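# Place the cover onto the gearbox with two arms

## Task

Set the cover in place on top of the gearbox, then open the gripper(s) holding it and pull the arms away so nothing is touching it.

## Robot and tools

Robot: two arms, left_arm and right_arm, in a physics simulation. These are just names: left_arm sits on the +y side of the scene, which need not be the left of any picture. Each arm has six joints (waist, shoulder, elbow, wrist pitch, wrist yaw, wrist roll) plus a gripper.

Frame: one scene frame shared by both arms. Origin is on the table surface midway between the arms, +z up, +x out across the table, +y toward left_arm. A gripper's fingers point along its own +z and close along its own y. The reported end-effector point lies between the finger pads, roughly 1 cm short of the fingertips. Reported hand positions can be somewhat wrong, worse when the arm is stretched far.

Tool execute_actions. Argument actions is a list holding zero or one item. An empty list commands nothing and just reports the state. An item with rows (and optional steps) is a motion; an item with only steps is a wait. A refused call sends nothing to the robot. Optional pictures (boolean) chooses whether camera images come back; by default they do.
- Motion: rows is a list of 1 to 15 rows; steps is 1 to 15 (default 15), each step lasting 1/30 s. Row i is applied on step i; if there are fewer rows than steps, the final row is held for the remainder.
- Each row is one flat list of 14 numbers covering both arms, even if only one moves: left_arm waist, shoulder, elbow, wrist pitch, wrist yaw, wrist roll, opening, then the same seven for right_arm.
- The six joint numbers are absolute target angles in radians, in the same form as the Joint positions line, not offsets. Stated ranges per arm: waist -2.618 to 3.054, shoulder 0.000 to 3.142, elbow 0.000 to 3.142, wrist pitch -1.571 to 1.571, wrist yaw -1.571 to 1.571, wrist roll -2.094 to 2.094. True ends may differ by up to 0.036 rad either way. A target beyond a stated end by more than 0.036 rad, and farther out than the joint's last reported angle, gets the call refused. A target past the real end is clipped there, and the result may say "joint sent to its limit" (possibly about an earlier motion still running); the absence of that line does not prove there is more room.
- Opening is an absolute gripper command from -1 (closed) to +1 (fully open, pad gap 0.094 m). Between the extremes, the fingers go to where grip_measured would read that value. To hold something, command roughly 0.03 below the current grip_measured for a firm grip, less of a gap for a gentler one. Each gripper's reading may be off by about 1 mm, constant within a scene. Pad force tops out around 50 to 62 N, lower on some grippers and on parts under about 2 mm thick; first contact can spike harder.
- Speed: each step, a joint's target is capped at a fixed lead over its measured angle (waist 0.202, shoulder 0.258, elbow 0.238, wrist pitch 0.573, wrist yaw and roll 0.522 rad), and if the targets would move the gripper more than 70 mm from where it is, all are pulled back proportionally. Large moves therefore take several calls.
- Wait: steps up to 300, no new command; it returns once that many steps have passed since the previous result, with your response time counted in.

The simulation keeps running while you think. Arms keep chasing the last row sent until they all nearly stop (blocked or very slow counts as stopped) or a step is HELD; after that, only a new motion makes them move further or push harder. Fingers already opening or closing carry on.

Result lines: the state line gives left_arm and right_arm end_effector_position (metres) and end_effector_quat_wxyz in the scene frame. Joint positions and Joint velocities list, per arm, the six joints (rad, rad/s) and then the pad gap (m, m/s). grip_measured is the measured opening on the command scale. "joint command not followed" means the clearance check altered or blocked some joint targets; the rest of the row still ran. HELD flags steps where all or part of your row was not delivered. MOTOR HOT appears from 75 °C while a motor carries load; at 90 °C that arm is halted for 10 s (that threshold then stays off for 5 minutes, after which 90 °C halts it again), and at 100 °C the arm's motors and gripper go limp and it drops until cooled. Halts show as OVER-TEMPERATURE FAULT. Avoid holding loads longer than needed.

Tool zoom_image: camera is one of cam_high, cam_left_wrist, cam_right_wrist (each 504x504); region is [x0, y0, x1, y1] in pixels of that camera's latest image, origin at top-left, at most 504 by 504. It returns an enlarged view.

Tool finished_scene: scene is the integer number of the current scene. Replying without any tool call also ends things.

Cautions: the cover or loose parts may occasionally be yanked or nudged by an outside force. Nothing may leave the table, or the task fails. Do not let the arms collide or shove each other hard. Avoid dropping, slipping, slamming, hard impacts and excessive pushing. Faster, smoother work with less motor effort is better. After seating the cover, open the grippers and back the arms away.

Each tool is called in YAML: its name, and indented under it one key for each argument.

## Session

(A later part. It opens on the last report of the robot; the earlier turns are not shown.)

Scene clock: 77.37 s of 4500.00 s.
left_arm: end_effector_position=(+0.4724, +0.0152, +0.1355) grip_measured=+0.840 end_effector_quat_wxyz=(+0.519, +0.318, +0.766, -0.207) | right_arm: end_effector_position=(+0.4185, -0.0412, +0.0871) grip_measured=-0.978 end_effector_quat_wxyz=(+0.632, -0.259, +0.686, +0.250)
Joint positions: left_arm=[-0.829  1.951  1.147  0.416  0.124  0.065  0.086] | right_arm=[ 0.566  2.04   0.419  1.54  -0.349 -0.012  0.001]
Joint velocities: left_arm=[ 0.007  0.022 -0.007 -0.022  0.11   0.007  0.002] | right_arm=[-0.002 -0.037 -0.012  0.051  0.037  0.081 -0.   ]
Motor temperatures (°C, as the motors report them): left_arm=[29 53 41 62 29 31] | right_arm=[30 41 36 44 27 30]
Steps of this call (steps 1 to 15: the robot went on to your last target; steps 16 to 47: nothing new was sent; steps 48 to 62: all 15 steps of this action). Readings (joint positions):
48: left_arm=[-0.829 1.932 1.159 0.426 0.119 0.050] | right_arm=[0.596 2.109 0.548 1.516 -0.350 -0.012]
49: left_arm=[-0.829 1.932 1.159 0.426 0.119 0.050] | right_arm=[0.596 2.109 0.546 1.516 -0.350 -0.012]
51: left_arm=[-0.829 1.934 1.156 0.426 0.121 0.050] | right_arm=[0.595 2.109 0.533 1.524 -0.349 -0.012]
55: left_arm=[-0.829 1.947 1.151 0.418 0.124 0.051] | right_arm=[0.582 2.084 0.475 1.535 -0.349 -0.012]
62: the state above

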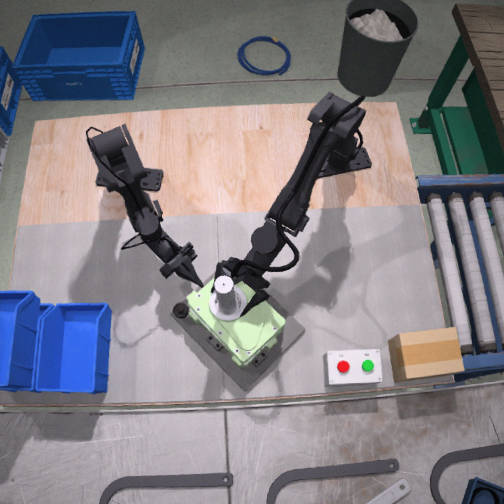

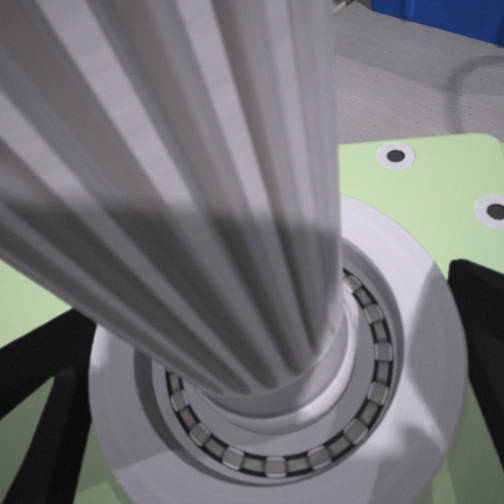

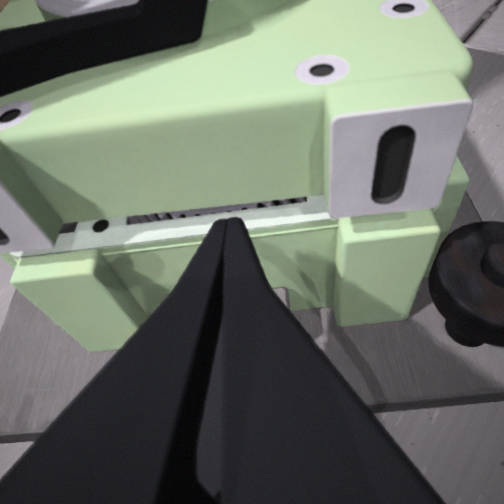

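execute_actions:
  actions:
    - {"rows":[[-0.84,1.915,1.162,0.55,0.14,0.09,0.79,0.55,2.0,0.39,1.55,-0.345,-0.015,-1],[-0.84,1.92,1.16,0.556,0.14,0.088,0.79,0.55,2.0,0.39,1.55,-0.345,-0.015,-1],[-0.84,1.925,1.158,0.562,0.14,0.086,0.79,0.55,2.0,0.39,1.55,-0.345,-0.015,-1],[-0.84,1.93,1.156,0.568,0.14,0.084,0.79,0.55,2.0,0.39,1.55,-0.345,-0.015,-1],[-0.84,1.935,1.154,0.574,0.14,0.082,0.79,0.55,2.0,0.39,1.55,-0.345,-0.015,-1],[-0.84,1.94,1.152,0.58,0.14,0.08,0.79,0.55,2.0,0.39,1.55,-0.345,-0.015,-1],[-0.84,1.945,1.15,0.586,0.14,0.08,0.79,0.55,2.0,0.39,1.55,-0.345,-0.015,-1],[-0.84,1.95,1.148,0.592,0.14,0.08,0.79,0.55,2.0,0.39,1.55,-0.345,-0.015,-1],[-0.84,1.955,1.146,0.596,0.14,0.08,0.79,0.55,2.0,0.39,1.55,-0.345,-0.015,-1],[-0.84,1.96,1.144,0.6,0.14,0.08,0.79,0.55,2.0,0.39,1.55,-0.345,-0.015,-1]],"steps":15}

Scene clock: 79.20 s of 4500.00 s.
left_arm: end_effector_position=(+0.4744, +0.0132, +0.1336) grip_measured=+0.840 end_effector_quat_wxyz=(+0.530, +0.320, +0.757, -0.208) | right_arm: end_effector_position=(+0.4206, -0.0439, +0.0937) grip_measured=-0.978 end_effector_quat_wxyz=(+0.639, -0.257, +0.681, +0.248)
Joint positions: left_arm=[-0.829  1.969  1.136  0.471  0.126  0.073  0.086] | right_arm=[ 0.558  2.025  0.419  1.542 -0.349 -0.012  0.001]
Joint velocities: left_arm=[-0.002 -0.017 -0.017  0.051  0.007  0.037  0.   ] | right_arm=[-0.022 -0.002  0.012 -0.022  0.022  0.007  0.   ]
Motor temperatures (°C, as the motors report them): left_arm=[29 53 41 62 29 30] | right_arm=[30 41 36 44 27 30]
Steps of this call (steps 1 to 15: the robot went on to your last target; steps 16 to 40: nothing new was sent; steps 41 to 55: all 15 steps of this action). Readings (joint positions):
41: left_arm=[-0.829 1.951 1.147 0.416 0.124 0.065] | right_arm=[0.565 2.038 0.419 1.542 -0.349 -0.012]
42: left_arm=[-0.829 1.951 1.147 0.416 0.124 0.065] | right_arm=[0.563 2.035 0.419 1.542 -0.349 -0.012]
44: left_arm=[-0.829 1.952 1.147 0.418 0.124 0.064] | right_arm=[0.560 2.029 0.419 1.542 -0.349 -0.012]
48: left_arm=[-0.829 1.960 1.144 0.438 0.126 0.063] | right_arm=[0.558 2.025 0.419 1.542 -0.349 -0.012]
55: the state above

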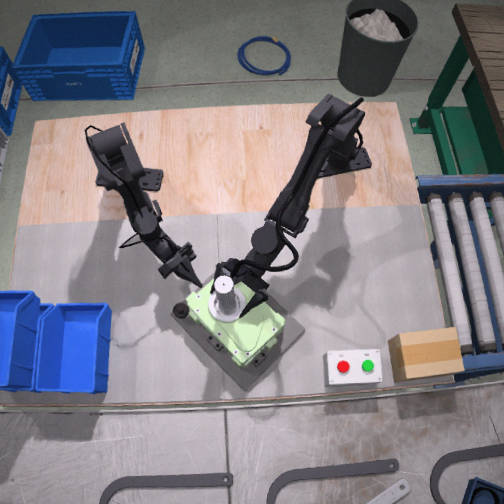

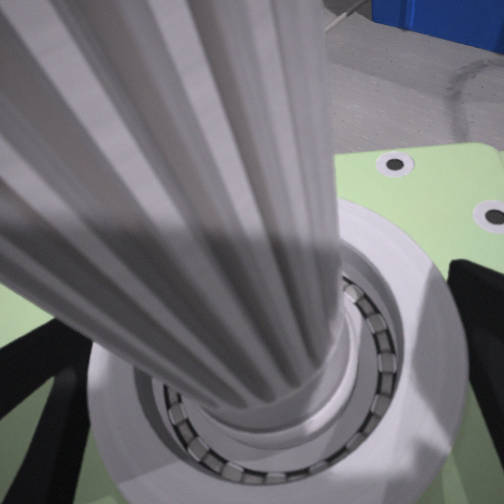

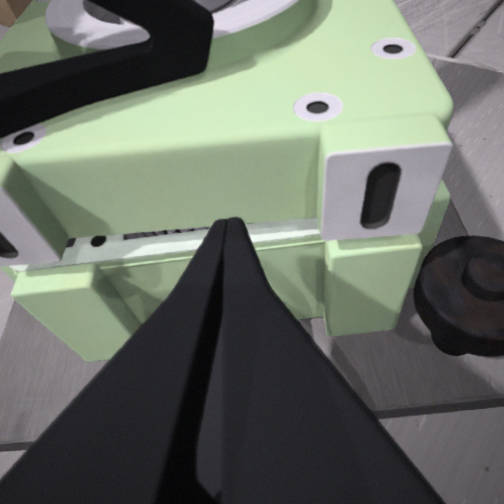

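execute_actions:
  actions:
    - {"rows":[[-0.835,1.96,1.144,0.59,0.135,0.06,0.79,0.55,2.0,0.39,1.55,-0.345,-0.015,-1],[-0.835,1.96,1.144,0.58,0.135,0.045,0.79,0.55,2.0,0.39,1.55,-0.345,-0.015,-1],[-0.835,1.96,1.144,0.57,0.135,0.03,0.79,0.55,2.0,0.39,1.55,-0.345,-0.015,-1],[-0.835,1.96,1.144,0.56,0.135,0.015,0.79,0.55,2.0,0.39,1.55,-0.345,-0.015,-1],[-0.835,1.96,1.144,0.55,0.135,0.0,0.79,0.55,2.0,0.39,1.55,-0.345,-0.015,-1],[-0.835,1.96,1.144,0.54,0.135,-0.015,0.79,0.55,2.0,0.39,1.55,-0.345,-0.015,-1],[-0.835,1.965,1.14,0.53,0.135,-0.03,0.79,0.55,2.0,0.39,1.55,-0.345,-0.015,-1]],"steps":15}

zoom_image:
  camera: "cam_high"
  region: [150,220,330,400]

Scene clock: 80.80 s of 4500.00 s.
left_arm: end_effector_position=(+0.4749, +0.0136, +0.1338) grip_measured=+0.840 end_effector_quat_wxyz=(+0.528, +0.309, +0.761, -0.214) | right_arm: end_effector_position=(+0.4206, -0.0439, +0.0937) grip_measured=-0.978 end_effector_quat_wxyz=(+0.639, -0.257, +0.681, +0.248)
Joint positions: left_arm=[-0.829  1.969  1.136  0.472  0.123  0.047  0.086] | right_arm=[ 0.558  2.025  0.419  1.542 -0.349 -0.012  0.001]
Joint velocities: left_arm=[-0.012  0.002 -0.012 -0.081  0.022  0.022 -0.   ] | right_arm=[ 0.017 -0.002  0.007  0.022 -0.022  0.081 -0.001]
Motor temperatures (°C, as the motors report them): left_arm=[29 53 41 62 29 30] | right_arm=[30 41 36 44 27 30]
Steps of this call (steps 1 to 15: the robot went on to your last target; steps 16 to 33: nothing new was sent; steps 34 to 48: all 15 steps of this action). Readings (joint positions):
34: left_arm=[-0.829 1.969 1.136 0.471 0.126 0.073] | right_arm=[0.558 2.025 0.419 1.542 -0.349 -0.012]
35: left_arm=[-0.829 1.969 1.136 0.471 0.126 0.071] | right_arm=[0.558 2.025 0.419 1.542 -0.349 -0.012]
37: left_arm=[-0.829 1.969 1.136 0.471 0.126 0.065] | right_arm=[0.558 2.025 0.419 1.542 -0.349 -0.012]
41: left_arm=[-0.829 1.969 1.136 0.472 0.123 0.049] | right_arm=[0.558 2.025 0.419 1.542 -0.349 -0.012]
48: the state above

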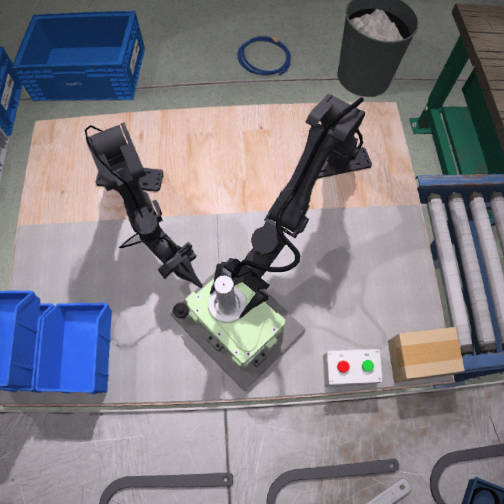

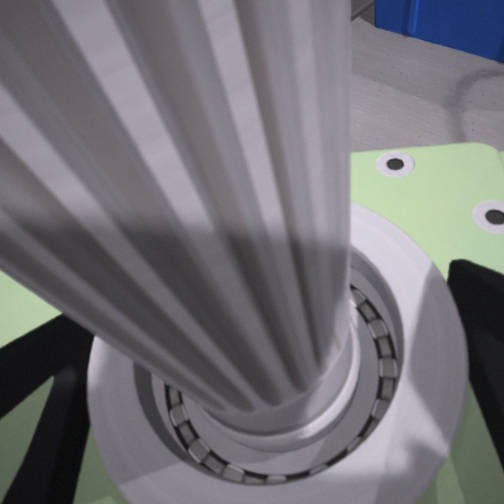

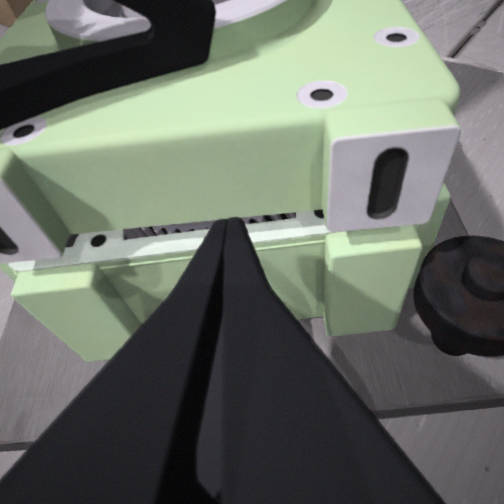

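Region (150, 220, 330, 400) of cam_high's 504x504 image, scaled by 2.800, with more detail than that image has.

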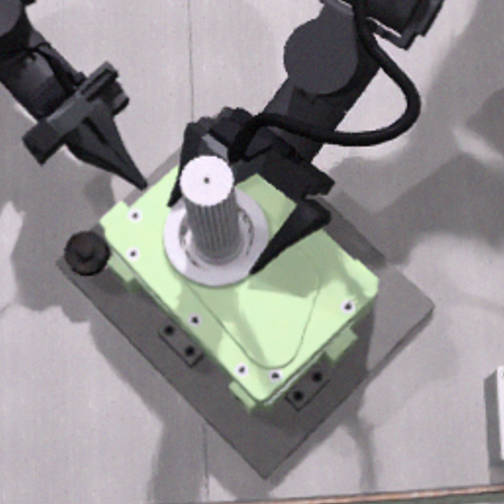

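execute_actions:
  actions:
    - {"rows":[[-0.835,1.965,1.14,0.53,0.12,-0.02,0.79,0.55,2.0,0.39,1.55,-0.345,-0.015,-1],[-0.838,1.965,1.14,0.53,0.105,-0.02,0.79,0.55,2.0,0.39,1.55,-0.345,-0.015,-1],[-0.841,1.965,1.14,0.53,0.09,-0.02,0.79,0.55,2.0,0.39,1.55,-0.345,-0.015,-1],[-0.844,1.965,1.14,0.525,0.075,-0.02,0.79,0.55,2.0,0.39,1.55,-0.345,-0.015,-1],[-0.847,1.968,1.137,0.52,0.06,-0.02,0.79,0.55,2.0,0.39,1.55,-0.345,-0.015,-1],[-0.85,1.972,1.134,0.515,0.05,-0.02,0.79,0.55,2.0,0.39,1.55,-0.345,-0.015,-1],[-0.85,1.976,1.13,0.51,0.04,-0.02,0.79,0.55,2.0,0.39,1.55,-0.345,-0.015,-1],[-0.85,1.98,1.126,0.505,0.04,-0.02,0.79,0.55,2.0,0.39,1.55,-0.345,-0.015,-1],[-0.85,1.985,1.122,0.5,0.04,-0.02,0.79,0.55,2.0,0.39,1.55,-0.345,-0.015,-1],[-0.85,1.99,1.118,0.495,0.04,-0.02,0.79,0.55,2.0,0.39,1.55,-0.345,-0.015,-1]],"steps":15}

zoom_image:
  camera: "cam_high"
  region: [150,220,330,400]

Scene clock: 82.97 s of 4500.00 s.
left_arm: end_effector_position=(+0.4747, +0.0144, +0.1301) grip_measured=+0.840 end_effector_quat_wxyz=(+0.528, +0.298, +0.768, -0.205) | right_arm: end_effector_position=(+0.4206, -0.0439, +0.0937) grip_measured=-0.978 end_effector_quat_wxyz=(+0.639, -0.257, +0.681, +0.248)
Joint positions: left_arm=[-0.84   1.972  1.13   0.475  0.085  0.032  0.086] | right_arm=[ 0.558  2.025  0.419  1.542 -0.349 -0.012  0.001]
Joint velocities: left_arm=[-0.007  0.007  0.007  0.022  0.022 -0.022  0.001] | right_arm=[-0.037 -0.007 -0.012  0.066 -0.007 -0.022  0.   ]
Motor temperatures (°C, as the motors report them): left_arm=[29 52 41 61 29 31] | right_arm=[30 41 36 43 27 30]
Steps of this call (steps 1 to 15: the robot went on to your last target; steps 16 to 50: nothing new was sent; steps 51 to 65: all 15 steps of this action). Readings (joint positions):
51: left_arm=[-0.829 1.969 1.136 0.473 0.122 0.047] | right_arm=[0.558 2.025 0.419 1.542 -0.349 -0.012]
52: left_arm=[-0.829 1.969 1.136 0.473 0.121 0.047] | right_arm=[0.558 2.025 0.419 1.542 -0.349 -0.012]
54: left_arm=[-0.831 1.969 1.136 0.473 0.116 0.046] | right_arm=[0.558 2.025 0.419 1.542 -0.349 -0.012]
58: left_arm=[-0.839 1.969 1.132 0.473 0.088 0.031] | right_arm=[0.558 2.025 0.419 1.542 -0.349 -0.012]
65: the state above

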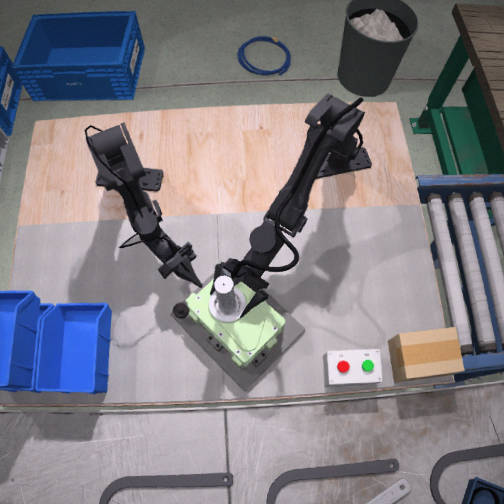

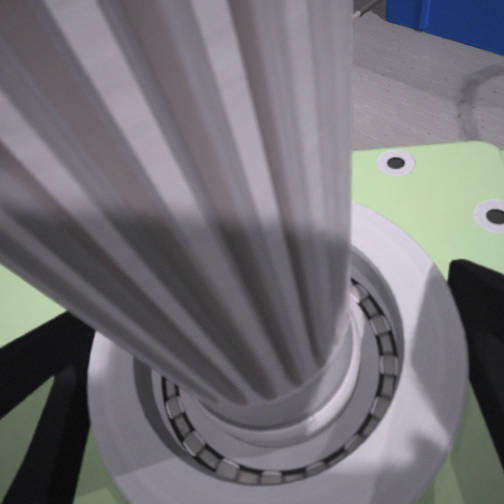

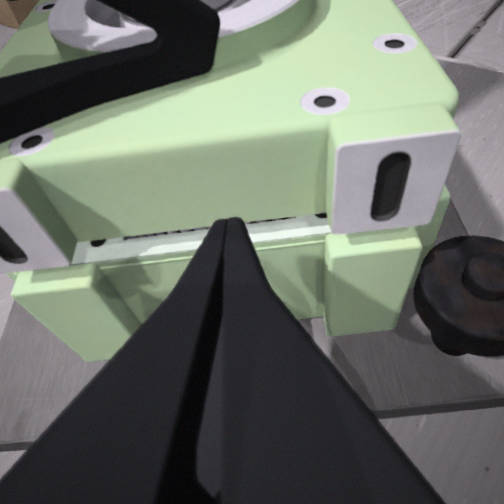

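Region (150, 220, 330, 400) of cam_high's 504x504 image, scaled by 2.800, with more detail than that image has.

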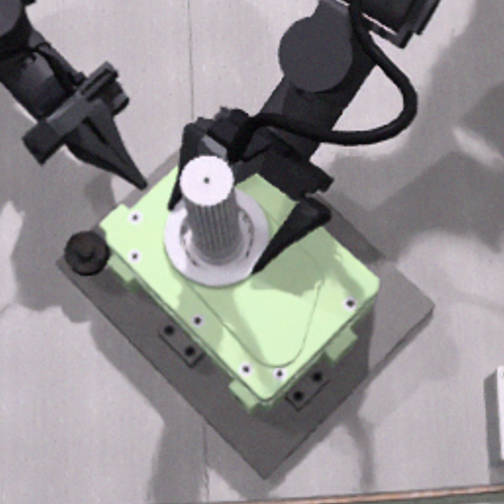

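execute_actions:
  actions: []

Scene clock: 84.47 s of 4500.00 s.
left_arm: end_effector_position=(+0.4747, +0.0144, +0.1301) grip_measured=+0.840 end_effector_quat_wxyz=(+0.528, +0.298, +0.768, -0.205) | right_arm: end_effector_position=(+0.4206, -0.0439, +0.0937) grip_measured=-0.978 end_effector_quat_wxyz=(+0.639, -0.257, +0.681, +0.248)
Joint positions: left_arm=[-0.84   1.972  1.13   0.475  0.085  0.032  0.086] | right_arm=[ 0.558  2.025  0.419  1.542 -0.349 -0.012  0.001]
Joint velocities: left_arm=[-0.002  0.012 -0.022  0.007 -0.095  0.007  0.001] | right_arm=[-0.007  0.007 -0.017 -0.022  0.066 -0.051 -0.   ]
Motor temperatures (°C, as the motors report them): left_arm=[29 52 40 60 29 31] | right_arm=[30 41 35 43 27 30]
Steps of this call (steps 1 to 15: the robot went on to your last target; steps 16 to 45: nothing new was sent). Readings (joint positions):
1: left_arm=[-0.840 1.972 1.130 0.475 0.085 0.032] | right_arm=[0.558 2.025 0.419 1.542 -0.349 -0.012]
2: left_arm=[-0.840 1.972 1.130 0.475 0.085 0.032] | right_arm=[0.558 2.025 0.419 1.542 -0.349 -0.012]
4: left_arm=[-0.840 1.972 1.130 0.475 0.085 0.032] | right_arm=[0.558 2.025 0.419 1.542 -0.349 -0.012]
8: left_arm=[-0.840 1.972 1.130 0.475 0.085 0.032] | right_arm=[0.558 2.025 0.419 1.542 -0.349 -0.012]
45: the state above
All arms were judged still, so your last target was given up. Only a new action makes them travel on or press farther. Fingers that are still opening or closing keep moving.

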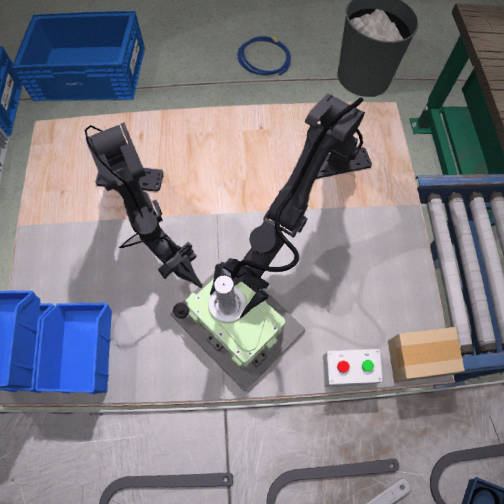

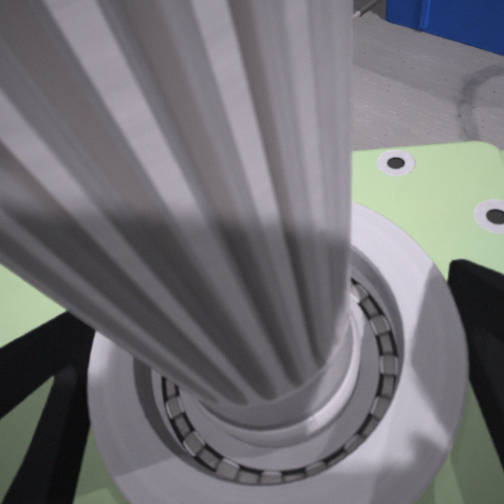

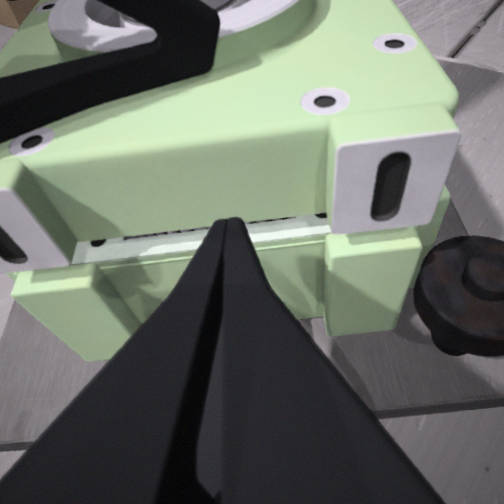

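execute_actions:
  actions:
    - {"rows":[[-0.85,2.0,1.11,0.48,0.07,0.05,0.79,0.55,2.0,0.39,1.55,-0.345,-0.015,-1]],"steps":15}

Scene clock: 85.53 s of 4500.00 s.
left_arm: end_effector_position=(+0.4739, +0.0146, +0.1261) grip_measured=+0.840 end_effector_quat_wxyz=(+0.528, +0.302, +0.767, -0.203) | right_arm: end_effector_position=(+0.4206, -0.0439, +0.0937) grip_measured=-0.978 end_effector_quat_wxyz=(+0.639, -0.257, +0.681, +0.248)
Joint positions: left_arm=[-0.841  1.977  1.124  0.483  0.085  0.042  0.086] | right_arm=[ 0.558  2.025  0.419  1.542 -0.349 -0.012  0.001]
Joint velocities: left_arm=[-0.002  0.002 -0.007 -0.007  0.066 -0.022  0.   ] | right_arm=[-0.007 -0.012  0.002  0.022 -0.051  0.037  0.   ]
Motor temperatures (°C, as the motors report them): left_arm=[29 52 40 60 29 31] | right_arm=[30 41 35 43 27 30]
Steps of this call (steps 1 to 17: nothing new was sent; steps 18 to 32: all 15 steps of this action). Readings (joint positions):
18: left_arm=[-0.840 1.973 1.129 0.475 0.086 0.037] | right_arm=[0.558 2.025 0.419 1.542 -0.349 -0.012]
19: left_arm=[-0.840 1.976 1.128 0.475 0.086 0.040] | right_arm=[0.558 2.025 0.419 1.542 -0.349 -0.012]
21: left_arm=[-0.841 1.977 1.124 0.483 0.085 0.042] | right_arm=[0.558 2.025 0.419 1.542 -0.349 -0.012]
25: left_arm=[-0.841 1.977 1.124 0.483 0.085 0.042] | right_arm=[0.558 2.025 0.419 1.542 -0.349 -0.012]
32: the state above

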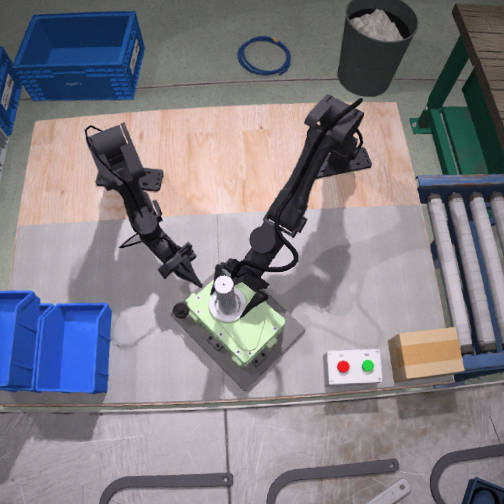

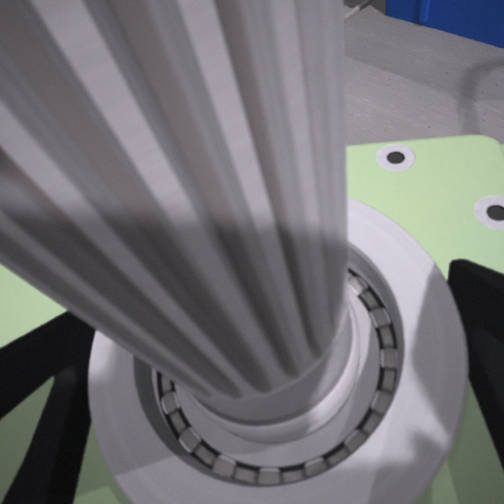

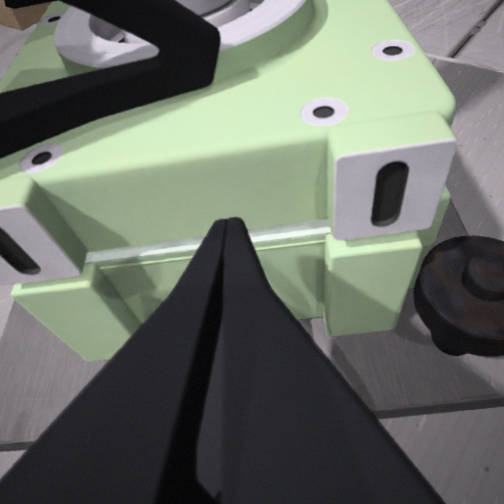

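execute_actions:
  actions:
    - {"rows":[[-0.85,2.005,1.105,0.45,0.08,0.05,0.79,0.55,2.0,0.39,1.55,-0.345,-0.015,-1]],"steps":15}

zoom_image:
  camera: "cam_high"
  region: [160,250,320,400]

Scene clock: 88.43 s of 4500.00 s.
left_arm: end_effector_position=(+0.4739, +0.0146, +0.1261) grip_measured=+0.840 end_effector_quat_wxyz=(+0.528, +0.302, +0.767, -0.203) | right_arm: end_effector_position=(+0.4206, -0.0439, +0.0937) grip_measured=-0.978 end_effector_quat_wxyz=(+0.639, -0.257, +0.681, +0.248)
Joint positions: left_arm=[-0.841  1.977  1.124  0.483  0.085  0.042  0.086] | right_arm=[ 0.558  2.025  0.419  1.542 -0.349 -0.012  0.001]
Joint velocities: left_arm=[ 0.002  0.002 -0.007  0.022 -0.007 -0.007 -0.   ] | right_arm=[ 0.012 -0.007 -0.007 -0.037  0.007 -0.007 -0.   ]
Motor temperatures (°C, as the motors report them): left_arm=[29 51 40 58 29 31] | right_arm=[30 41 35 42 27 30]
Steps of this call (steps 1 to 15: the robot went on to your last target; steps 16 to 72: nothing new was sent; steps 73 to 87: all 15 steps of this action). Readings (joint positions):
73: left_arm=[-0.841 1.977 1.124 0.483 0.085 0.042] | right_arm=[0.558 2.025 0.419 1.542 -0.349 -0.012]
74: left_arm=[-0.841 1.977 1.124 0.483 0.085 0.042] | right_arm=[0.558 2.025 0.419 1.542 -0.349 -0.012]
76: left_arm=[-0.841 1.977 1.124 0.483 0.085 0.042] | right_arm=[0.558 2.025 0.419 1.542 -0.349 -0.012]
80: left_arm=[-0.841 1.977 1.124 0.483 0.085 0.042] | right_arm=[0.558 2.025 0.419 1.542 -0.349 -0.012]
87: the state above

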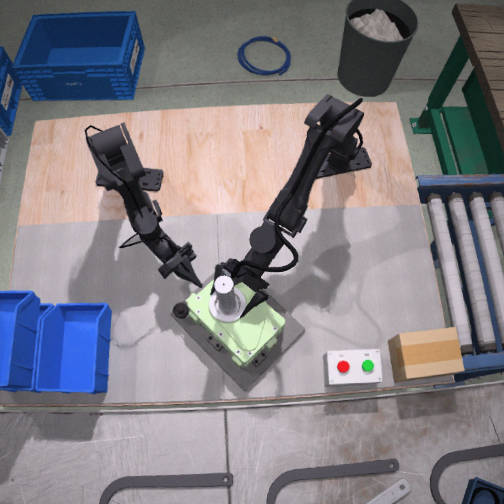

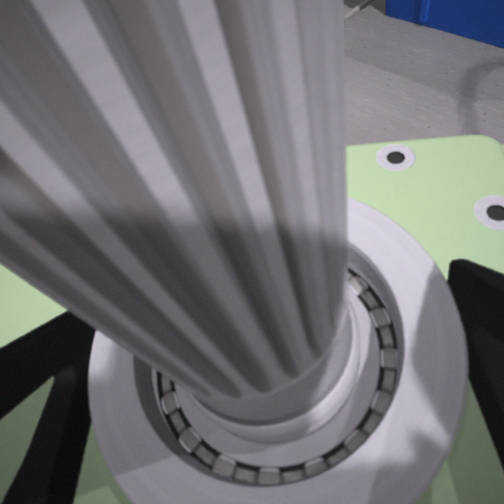

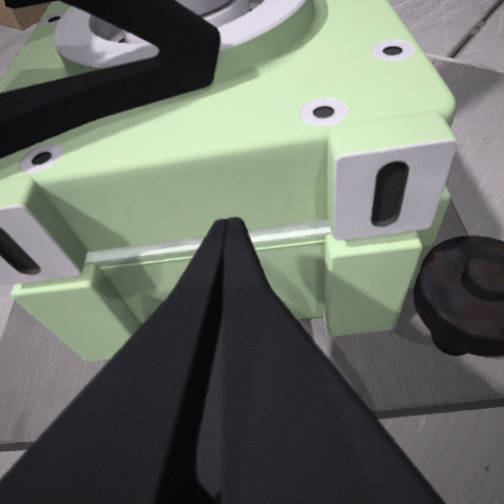

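Region (160, 250, 320, 400) of cam_high's 504x504 image, scaled by 3.150, with more detail than that image has; it fills the top 472 rows of this view, and the rest is white.

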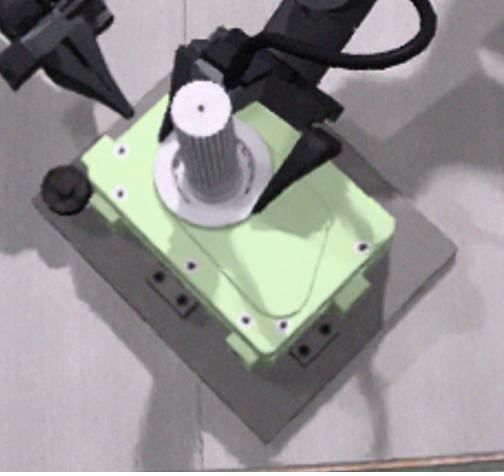

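execute_actions:
  actions:
    - {"rows":[[-0.841,1.975,1.13,0.49,0.085,0.042,1,0.55,2.0,0.39,1.55,-0.345,-0.015,-1]],"steps":15}

Scene clock: 89.37 s of 4500.00 s.
left_arm: end_effector_position=(+0.4741, +0.0145, +0.1265) grip_measured=+1.000 end_effector_quat_wxyz=(+0.529, +0.302, +0.767, -0.203) | right_arm: end_effector_position=(+0.4206, -0.0439, +0.0937) grip_measured=-0.978 end_effector_quat_wxyz=(+0.639, -0.257, +0.681, +0.248)
Joint positions: left_arm=[-0.841  1.977  1.124  0.485  0.085  0.042  0.094] | right_arm=[ 0.558  2.025  0.419  1.542 -0.349 -0.012  0.001]
Joint velocities: left_arm=[-0.027 -0.012 -0.002  0.081  0.007  0.037  0.   ] | right_arm=[ 0.027 -0.007 -0.002  0.007 -0.139  0.022  0.001]
Motor temperatures (°C, as the motors report them): left_arm=[29 51 40 58 29 31] | right_arm=[30 42 35 42 27 30]
Steps of this call (steps 1 to 13: the robot went on to your last target; steps 14 to 28: all 15 steps of this action). Readings (joint positions):
14: left_arm=[-0.841 1.977 1.124 0.483 0.085 0.041] | right_arm=[0.558 2.025 0.419 1.542 -0.349 -0.012]
15: left_arm=[-0.841 1.977 1.124 0.485 0.085 0.042] | right_arm=[0.558 2.025 0.419 1.542 -0.349 -0.012]
17: left_arm=[-0.841 1.977 1.124 0.485 0.085 0.042] | right_arm=[0.558 2.025 0.419 1.542 -0.349 -0.012]
21: left_arm=[-0.841 1.977 1.124 0.485 0.085 0.042] | right_arm=[0.558 2.025 0.419 1.542 -0.349 -0.012]
28: the state above

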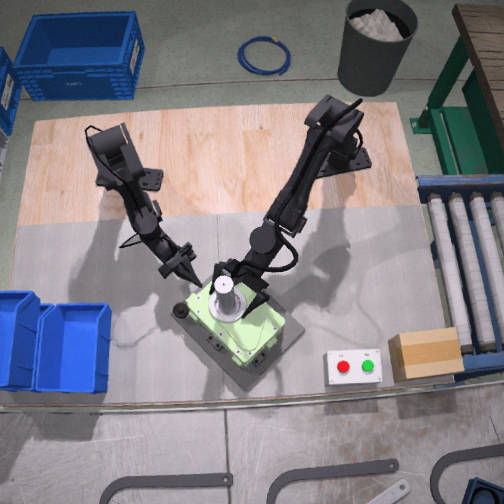

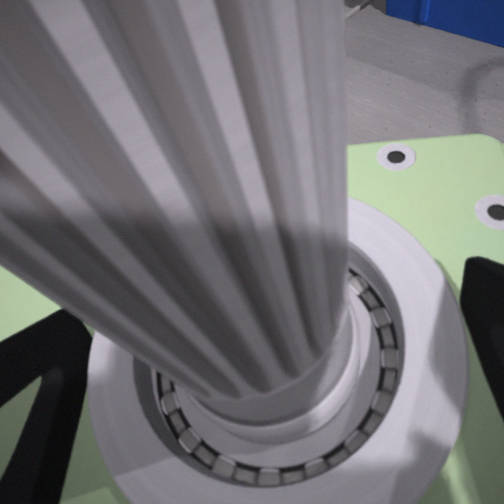

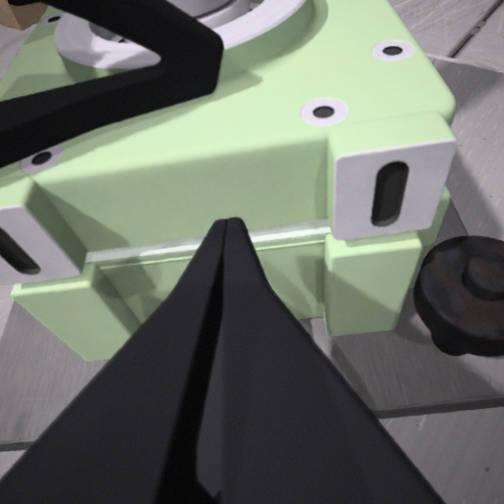

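execute_actions:
  actions:
    - {"rows":[[-0.841,1.93,1.09,0.49,0.085,0.042,1,0.55,1.95,0.39,1.5,-0.345,0,-1],[-0.841,1.88,1.03,0.49,0.085,0.042,1,0.55,1.9,0.39,1.45,-0.345,0,-1],[-0.841,1.83,0.97,0.49,0.085,0.042,1,0.55,1.85,0.39,1.4,-0.345,0,-1],[-0.841,1.78,0.91,0.5,0.085,0.042,1,0.55,1.8,0.39,1.35,-0.345,0,-1],[-0.841,1.73,0.85,0.5,0.085,0.042,1,0.55,1.75,0.39,1.3,-0.345,0,-1],[-0.841,1.68,0.8,0.51,0.085,0.042,1,0.55,1.68,0.39,1.25,-0.345,0,-1],[-0.841,1.64,0.753,0.52,0.085,0.042,1,0.55,1.6,0.39,1.2,-0.345,0,-1]],"steps":15}
  pictures: false

execute_actions:
  actions:
    - {"rows":[[-0.841,1.64,0.753,0.52,0.085,0.042,1,0.57,1.58,0.6,0.85,-0.2,0,-1],[-0.841,1.64,0.753,0.52,0.085,0.042,1,0.57,1.58,0.6,0.85,-0.2,0,-1],[-0.841,1.64,0.753,0.52,0.085,0.042,1,0.57,1.58,0.6,0.85,-0.2,0,-1],[-0.841,1.64,0.753,0.52,0.085,0.042,1,0.57,1.58,0.6,0.85,-0.2,0,-1],[-0.841,1.64,0.753,0.52,0.085,0.042,1,0.6,1.58,0.8,0.5,-0.1,0,-1],[-0.841,1.64,0.753,0.52,0.085,0.042,1,0.6,1.58,0.8,0.5,-0.1,0,-1],[-0.841,1.64,0.753,0.52,0.085,0.042,1,0.6,1.58,0.8,0.5,-0.1,0,-1],[-0.841,1.64,0.753,0.52,0.085,0.042,1,0.6,1.58,0.8,0.5,-0.1,0,-1],[-0.841,1.64,0.753,0.52,0.085,0.042,1,0.622,1.6,0.913,0.2,0,0,-1]],"steps":15}
  pictures: false

execute_actions:
  actions:
    - {"steps":15}

Scene clock: 92.03 s of 4500.00 s.
left_arm: end_effector_position=(+0.4029, +0.0687, +0.1375) grip_measured=+1.000 end_effector_quat_wxyz=(+0.523, +0.304, +0.771, -0.201) | right_arm: end_effector_position=(+0.4078, -0.0491, +0.1908) grip_measured=-0.978 end_effector_quat_wxyz=(+0.682, -0.253, +0.639, +0.250)
Joint positions: left_arm=[-0.841  1.65   0.766  0.5    0.085  0.043  0.094] | right_arm=[ 0.558  1.599  0.404  1.254 -0.349 -0.005  0.001]
Joint velocities: left_arm=[ 0.007  0.012  0.002  0.081  0.022 -0.007  0.   ] | right_arm=[-0.012  0.012  0.007 -0.286  0.037 -0.066 -0.   ]
Motor temperatures (°C, as the motors report them): left_arm=[29 50 39 57 29 30] | right_arm=[30 42 35 42 27 30]
Steps of this call (steps 1 to 15: the robot went on to your last target; steps 16 to 65: nothing new was sent; steps 66 to 80: all 15 steps of this action). Readings (joint positions):
66: left_arm=[-0.841 1.976 1.121 0.485 0.085 0.042] | right_arm=[0.558 2.019 0.418 1.534 -0.349 -0.011]
67: left_arm=[-0.841 1.964 1.105 0.488 0.085 0.042] | right_arm=[0.558 1.999 0.415 1.513 -0.349 -0.010]
69: left_arm=[-0.841 1.897 1.021 0.493 0.085 0.043] | right_arm=[0.558 1.923 0.406 1.452 -0.349 -0.008]
73: left_arm=[-0.841 1.699 0.804 0.494 0.085 0.043] | right_arm=[0.558 1.693 0.404 1.317 -0.349 -0.006]
80: the state above

Scene clock: 92.53 s of 4500.00 s.
left_arm: end_effector_position=(+0.4029, +0.0687, +0.1376) grip_measured=+1.000 end_effector_quat_wxyz=(+0.523, +0.304, +0.771, -0.201) | right_arm: end_effector_position=(+0.4844, -0.0458, +0.1800) grip_measured=-0.978 end_effector_quat_wxyz=(+0.550, -0.192, +0.801, +0.139)
Joint positions: left_arm=[-0.841  1.65   0.766  0.501  0.085  0.043  0.094] | right_arm=[ 0.616  1.598  0.89   0.342 -0.043 -0.004  0.001]
Joint velocities: left_arm=[ 0.012  0.002 -0.012  0.066  0.007 -0.007  0.   ] | right_arm=[ 0.022 -0.012  0.007 -1.048  0.256 -0.037 -0.001]
Motor temperatures (°C, as the motors report them): left_arm=[29 50 39 57 29 30] | right_arm=[30 41 35 42 27 30]
Steps of this call (steps 1 to 15: all 15 steps of this action). Readings (joint positions):
1: left_arm=[-0.841 1.650 0.766 0.501 0.085 0.043] | right_arm=[0.560 1.597 0.426 1.197 -0.332 -0.005]
2: left_arm=[-0.841 1.650 0.766 0.501 0.085 0.043] | right_arm=[0.562 1.598 0.472 1.112 -0.308 -0.005]
4: left_arm=[-0.841 1.650 0.766 0.501 0.085 0.043] | right_arm=[0.562 1.599 0.547 1.017 -0.269 -0.005]
8: left_arm=[-0.841 1.650 0.766 0.501 0.085 0.043] | right_arm=[0.587 1.599 0.748 0.724 -0.173 -0.004]
15: the state above

Scene clock: 93.03 s of 4500.00 s.
left_arm: end_effector_position=(+0.4029, +0.0687, +0.1376) grip_measured=+1.000 end_effector_quat_wxyz=(+0.523, +0.304, +0.771, -0.201) | right_arm: end_effector_position=(+0.4752, -0.0571, +0.1510) grip_measured=-0.978 end_effector_quat_wxyz=(+0.500, -0.190, +0.837, +0.113)
Joint positions: left_arm=[-0.841  1.65   0.766  0.501  0.085  0.043  0.094] | right_arm=[ 0.616  1.598  0.89   0.214 -0.008 -0.004  0.001]
Joint velocities: left_arm=[ 0.002 -0.007 -0.002 -0.007 -0.007  0.037  0.   ] | right_arm=[-0.002 -0.007 -0.012  0.007  0.022  0.066 -0.   ]
Motor temperatures (°C, as the motors report them): left_arm=[29 50 39 57 29 30] | right_arm=[30 41 35 42 27 30]
Steps of this call (steps 1 to 15: the robot went on to your last target). Readings (joint positions):
1: left_arm=[-0.841 1.650 0.766 0.501 0.085 0.043] | right_arm=[0.616 1.598 0.890 0.311 -0.035 -0.004]
2: left_arm=[-0.841 1.650 0.766 0.501 0.085 0.043] | right_arm=[0.616 1.598 0.890 0.287 -0.030 -0.004]
4: left_arm=[-0.841 1.650 0.766 0.501 0.085 0.043] | right_arm=[0.616 1.598 0.890 0.256 -0.021 -0.004]
8: left_arm=[-0.841 1.650 0.766 0.501 0.085 0.043] | right_arm=[0.616 1.598 0.890 0.227 -0.012 -0.004]
15: the state above

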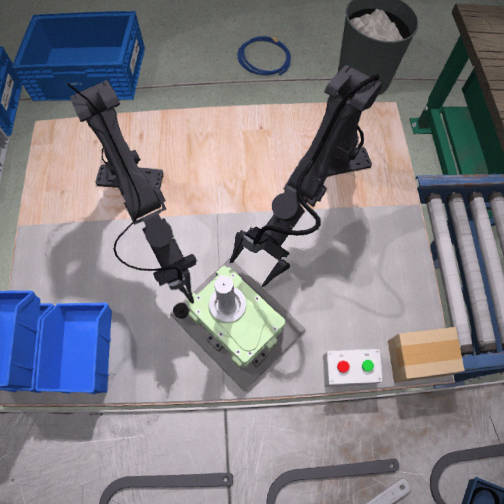

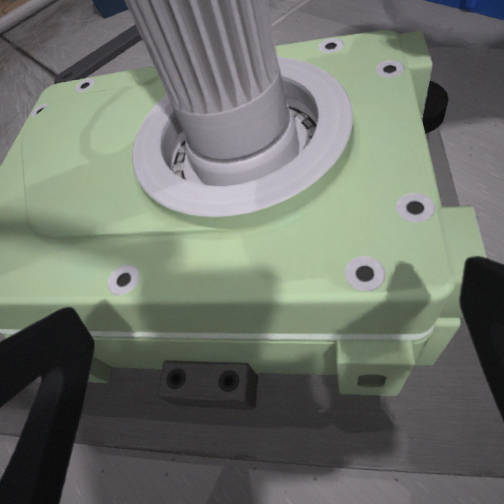

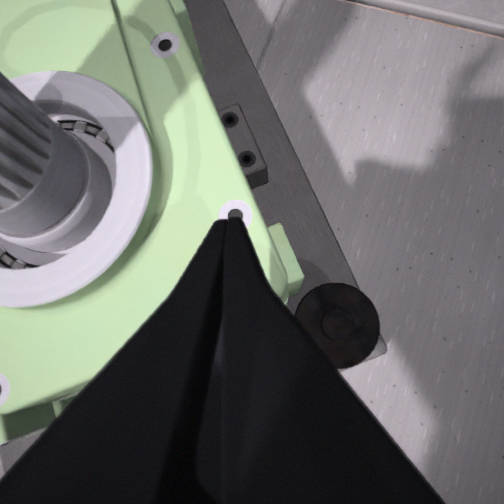

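execute_actions:
  actions:
    - {"rows":[[-0.841,1.64,0.753,0.52,0.085,0.042,1,0.64,1.65,0.96,0.26,0,0,-1],[-0.841,1.64,0.753,0.52,0.085,0.042,1,0.64,1.68,0.96,0.29,0,0,-1],[-0.841,1.64,0.753,0.52,0.085,0.042,1,0.64,1.71,0.96,0.31,0,0,-1],[-0.841,1.64,0.753,0.52,0.085,0.042,1,0.64,1.75,0.955,0.33,0,0,-1]],"steps":15}

Scene clock: 94.77 s of 4500.00 s.
left_arm: end_effector_position=(+0.4029, +0.0687, +0.1376) grip_measured=+1.000 end_effector_quat_wxyz=(+0.523, +0.304, +0.771, -0.201) | right_arm: end_effector_position=(+0.4951, -0.0385, +0.1240) grip_measured=-0.978 end_effector_quat_wxyz=(+0.499, -0.197, +0.836, +0.117)
Joint positions: left_arm=[-0.841  1.65   0.766  0.501  0.085  0.043  0.094] | right_arm=[ 0.634  1.747  0.935  0.317 -0.005 -0.004  0.001]
Joint velocities: left_arm=[ 0.002  0.002 -0.002  0.051 -0.022 -0.051  0.   ] | right_arm=[-0.007 -0.022 -0.007 -0.022  0.007 -0.037 -0.001]
Motor temperatures (°C, as the motors report them): left_arm=[29 50 39 57 29 30] | right_arm=[30 41 35 42 27 30]
Steps of this call (steps 1 to 15: the robot went on to your last target; steps 16 to 37: nothing new was sent; steps 38 to 52: all 15 steps of this action). Readings (joint positions):
38: left_arm=[-0.841 1.650 0.766 0.501 0.085 0.043] | right_arm=[0.617 1.604 0.895 0.212 -0.005 -0.004]
39: left_arm=[-0.841 1.650 0.766 0.501 0.085 0.043] | right_arm=[0.621 1.619 0.906 0.222 -0.005 -0.004]
41: left_arm=[-0.841 1.650 0.766 0.501 0.085 0.043] | right_arm=[0.629 1.668 0.928 0.263 -0.005 -0.004]
45: left_arm=[-0.841 1.650 0.766 0.501 0.085 0.043] | right_arm=[0.634 1.747 0.935 0.313 -0.005 -0.004]
52: the state above

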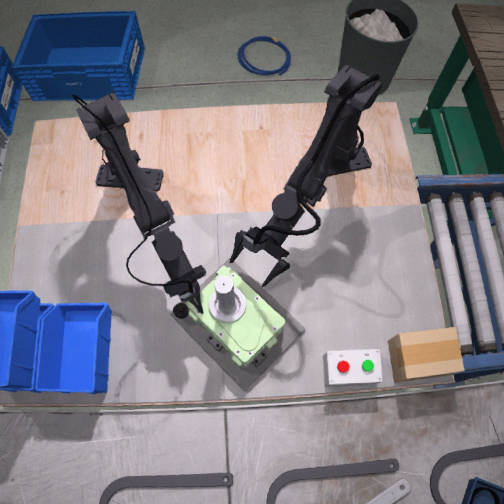

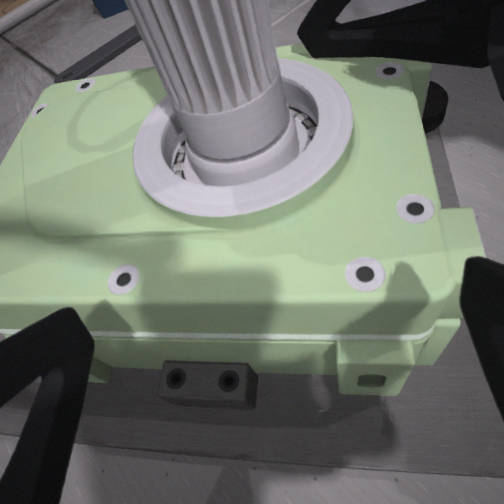

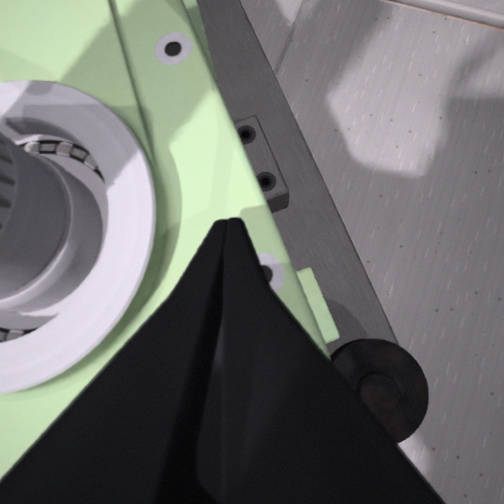

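execute_actions:
  actions:
    - {"rows":[[-0.841,1.64,0.753,0.52,0.085,0.042,1,0.64,1.76,0.955,0.33,0,0,-1],[-0.841,1.64,0.753,0.52,0.085,0.042,1,0.64,1.77,0.955,0.33,0,0,-1],[-0.841,1.64,0.753,0.52,0.085,0.042,1,0.64,1.78,0.955,0.33,0,0,-1],[-0.841,1.64,0.753,0.52,0.085,0.042,1,0.64,1.79,0.955,0.33,0,0,-1],[-0.841,1.64,0.753,0.52,0.085,0.042,1,0.64,1.80,0.955,0.33,0,0,-1]],"steps":15}

Scene clock: 95.83 s of 4500.00 s.
left_arm: end_effector_position=(+0.4029, +0.0687, +0.1376) grip_measured=+1.000 end_effector_quat_wxyz=(+0.523, +0.304, +0.771, -0.201) | right_arm: end_effector_position=(+0.5008, -0.0357, +0.1227) grip_measured=-0.978 end_effector_quat_wxyz=(+0.510, -0.195, +0.829, +0.119)
Joint positions: left_arm=[-0.841  1.65   0.766  0.501  0.085  0.043  0.094] | right_arm=[ 0.634  1.775  0.935  0.371 -0.005 -0.004  0.001]
Joint velocities: left_arm=[ 0.002  0.017 -0.022  0.007  0.037 -0.037  0.   ] | right_arm=[-0.017  0.007 -0.002  0.022 -0.022  0.007  0.001]
Motor temperatures (°C, as the motors report them): left_arm=[29 49 39 57 29 30] | right_arm=[30 41 36 41 27 30]
Steps of this call (steps 1 to 15: the robot went on to your last target; steps 16 to 17: nothing new was sent; steps 18 to 32: all 15 steps of this action). Readings (joint positions):
18: left_arm=[-0.841 1.650 0.766 0.501 0.085 0.043] | right_arm=[0.634 1.747 0.935 0.317 -0.005 -0.004]
19: left_arm=[-0.841 1.650 0.766 0.501 0.085 0.043] | right_arm=[0.634 1.749 0.935 0.318 -0.005 -0.004]
21: left_arm=[-0.841 1.650 0.766 0.501 0.085 0.043] | right_arm=[0.634 1.757 0.935 0.331 -0.005 -0.004]
25: left_arm=[-0.841 1.650 0.766 0.501 0.085 0.043] | right_arm=[0.634 1.771 0.935 0.364 -0.005 -0.004]
32: the state above

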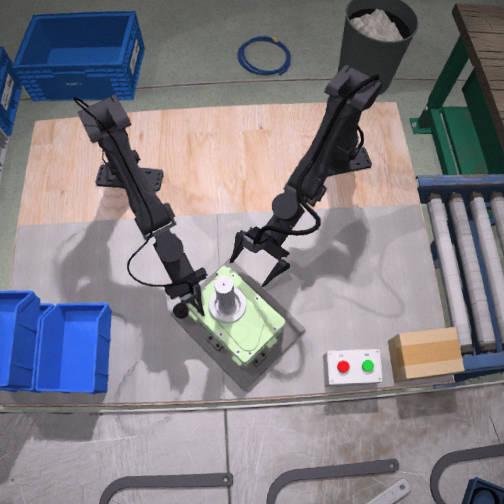

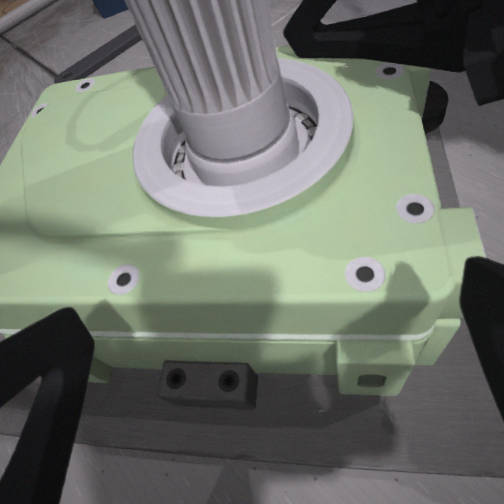

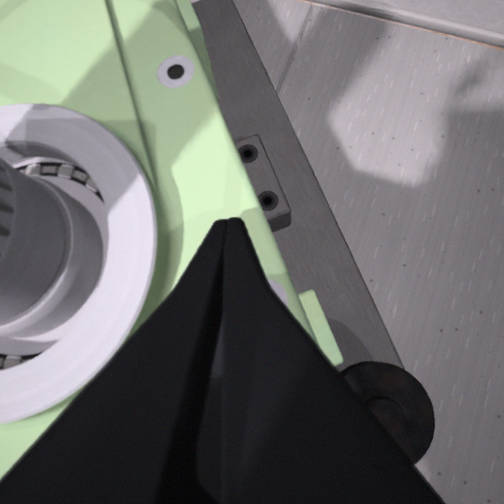

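execute_actions:
  actions:
    - {"rows":[[-0.841,1.64,0.753,0.52,0.085,0.042,1,0.64,1.81,0.945,0.27,0,0,-1],[-0.841,1.64,0.753,0.52,0.085,0.042,1,0.64,1.82,0.935,0.22,0,0,-1],[-0.841,1.64,0.753,0.52,0.085,0.042,1,0.64,1.83,0.925,0.15,0,0,-1]],"steps":15}

zoom_image:
  camera: "cam_left_wrist"
  region: [0,200,504,420]

Scene clock: 97.03 s of 4500.00 s.
left_arm: end_effector_position=(+0.4029, +0.0687, +0.1376) grip_measured=+1.000 end_effector_quat_wxyz=(+0.523, +0.304, +0.771, -0.201) | right_arm: end_effector_position=(+0.5000, -0.0361, +0.1202) grip_measured=-0.978 end_effector_quat_wxyz=(+0.506, -0.196, +0.832, +0.118)
Joint positions: left_arm=[-0.841  1.65   0.766  0.501  0.085  0.043  0.094] | right_arm=[ 0.634  1.776  0.935  0.363 -0.005 -0.004  0.001]
Joint velocities: left_arm=[-0.017  0.002 -0.007 -0.066  0.007  0.007  0.   ] | right_arm=[-0.017  0.017 -0.017 -0.022 -0.095 -0.022  0.   ]
Motor temperatures (°C, as the motors report them): left_arm=[29 49 39 56 29 30] | right_arm=[30 41 36 41 27 30]
Steps of this call (steps 1 to 15: the robot went on to your last target; steps 16 to 21: nothing new was sent; steps 22 to 36: all 15 steps of this action). Readings (joint positions):
22: left_arm=[-0.841 1.650 0.766 0.501 0.085 0.043] | right_arm=[0.634 1.776 0.935 0.370 -0.005 -0.004]
23: left_arm=[-0.841 1.650 0.766 0.501 0.085 0.043] | right_arm=[0.634 1.776 0.935 0.369 -0.005 -0.004]
25: left_arm=[-0.841 1.650 0.766 0.501 0.085 0.043] | right_arm=[0.634 1.776 0.935 0.363 -0.005 -0.004]
29: left_arm=[-0.841 1.650 0.766 0.501 0.085 0.043] | right_arm=[0.634 1.776 0.935 0.363 -0.005 -0.004]
36: the state above

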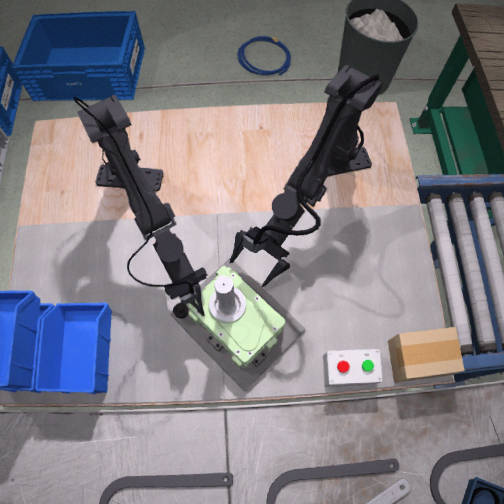

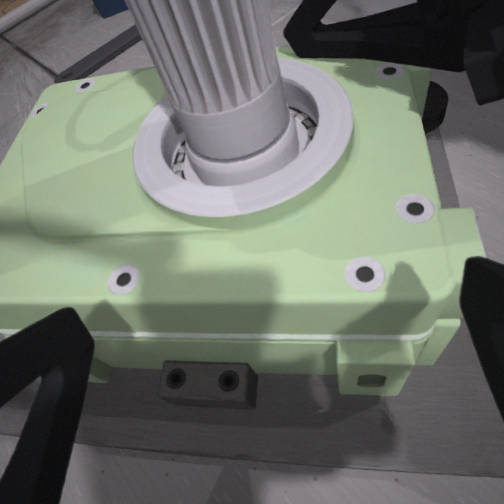

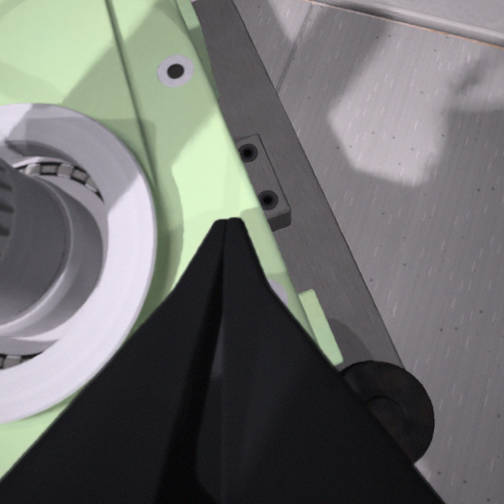

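Region (0, 200, 504, 420) of cam_left_wrist's 504x504 image, scaled by 1.000; it fills the top 220 rows of this view, and the rest is white.

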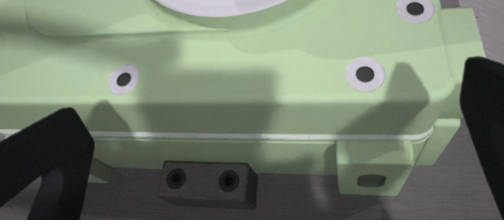

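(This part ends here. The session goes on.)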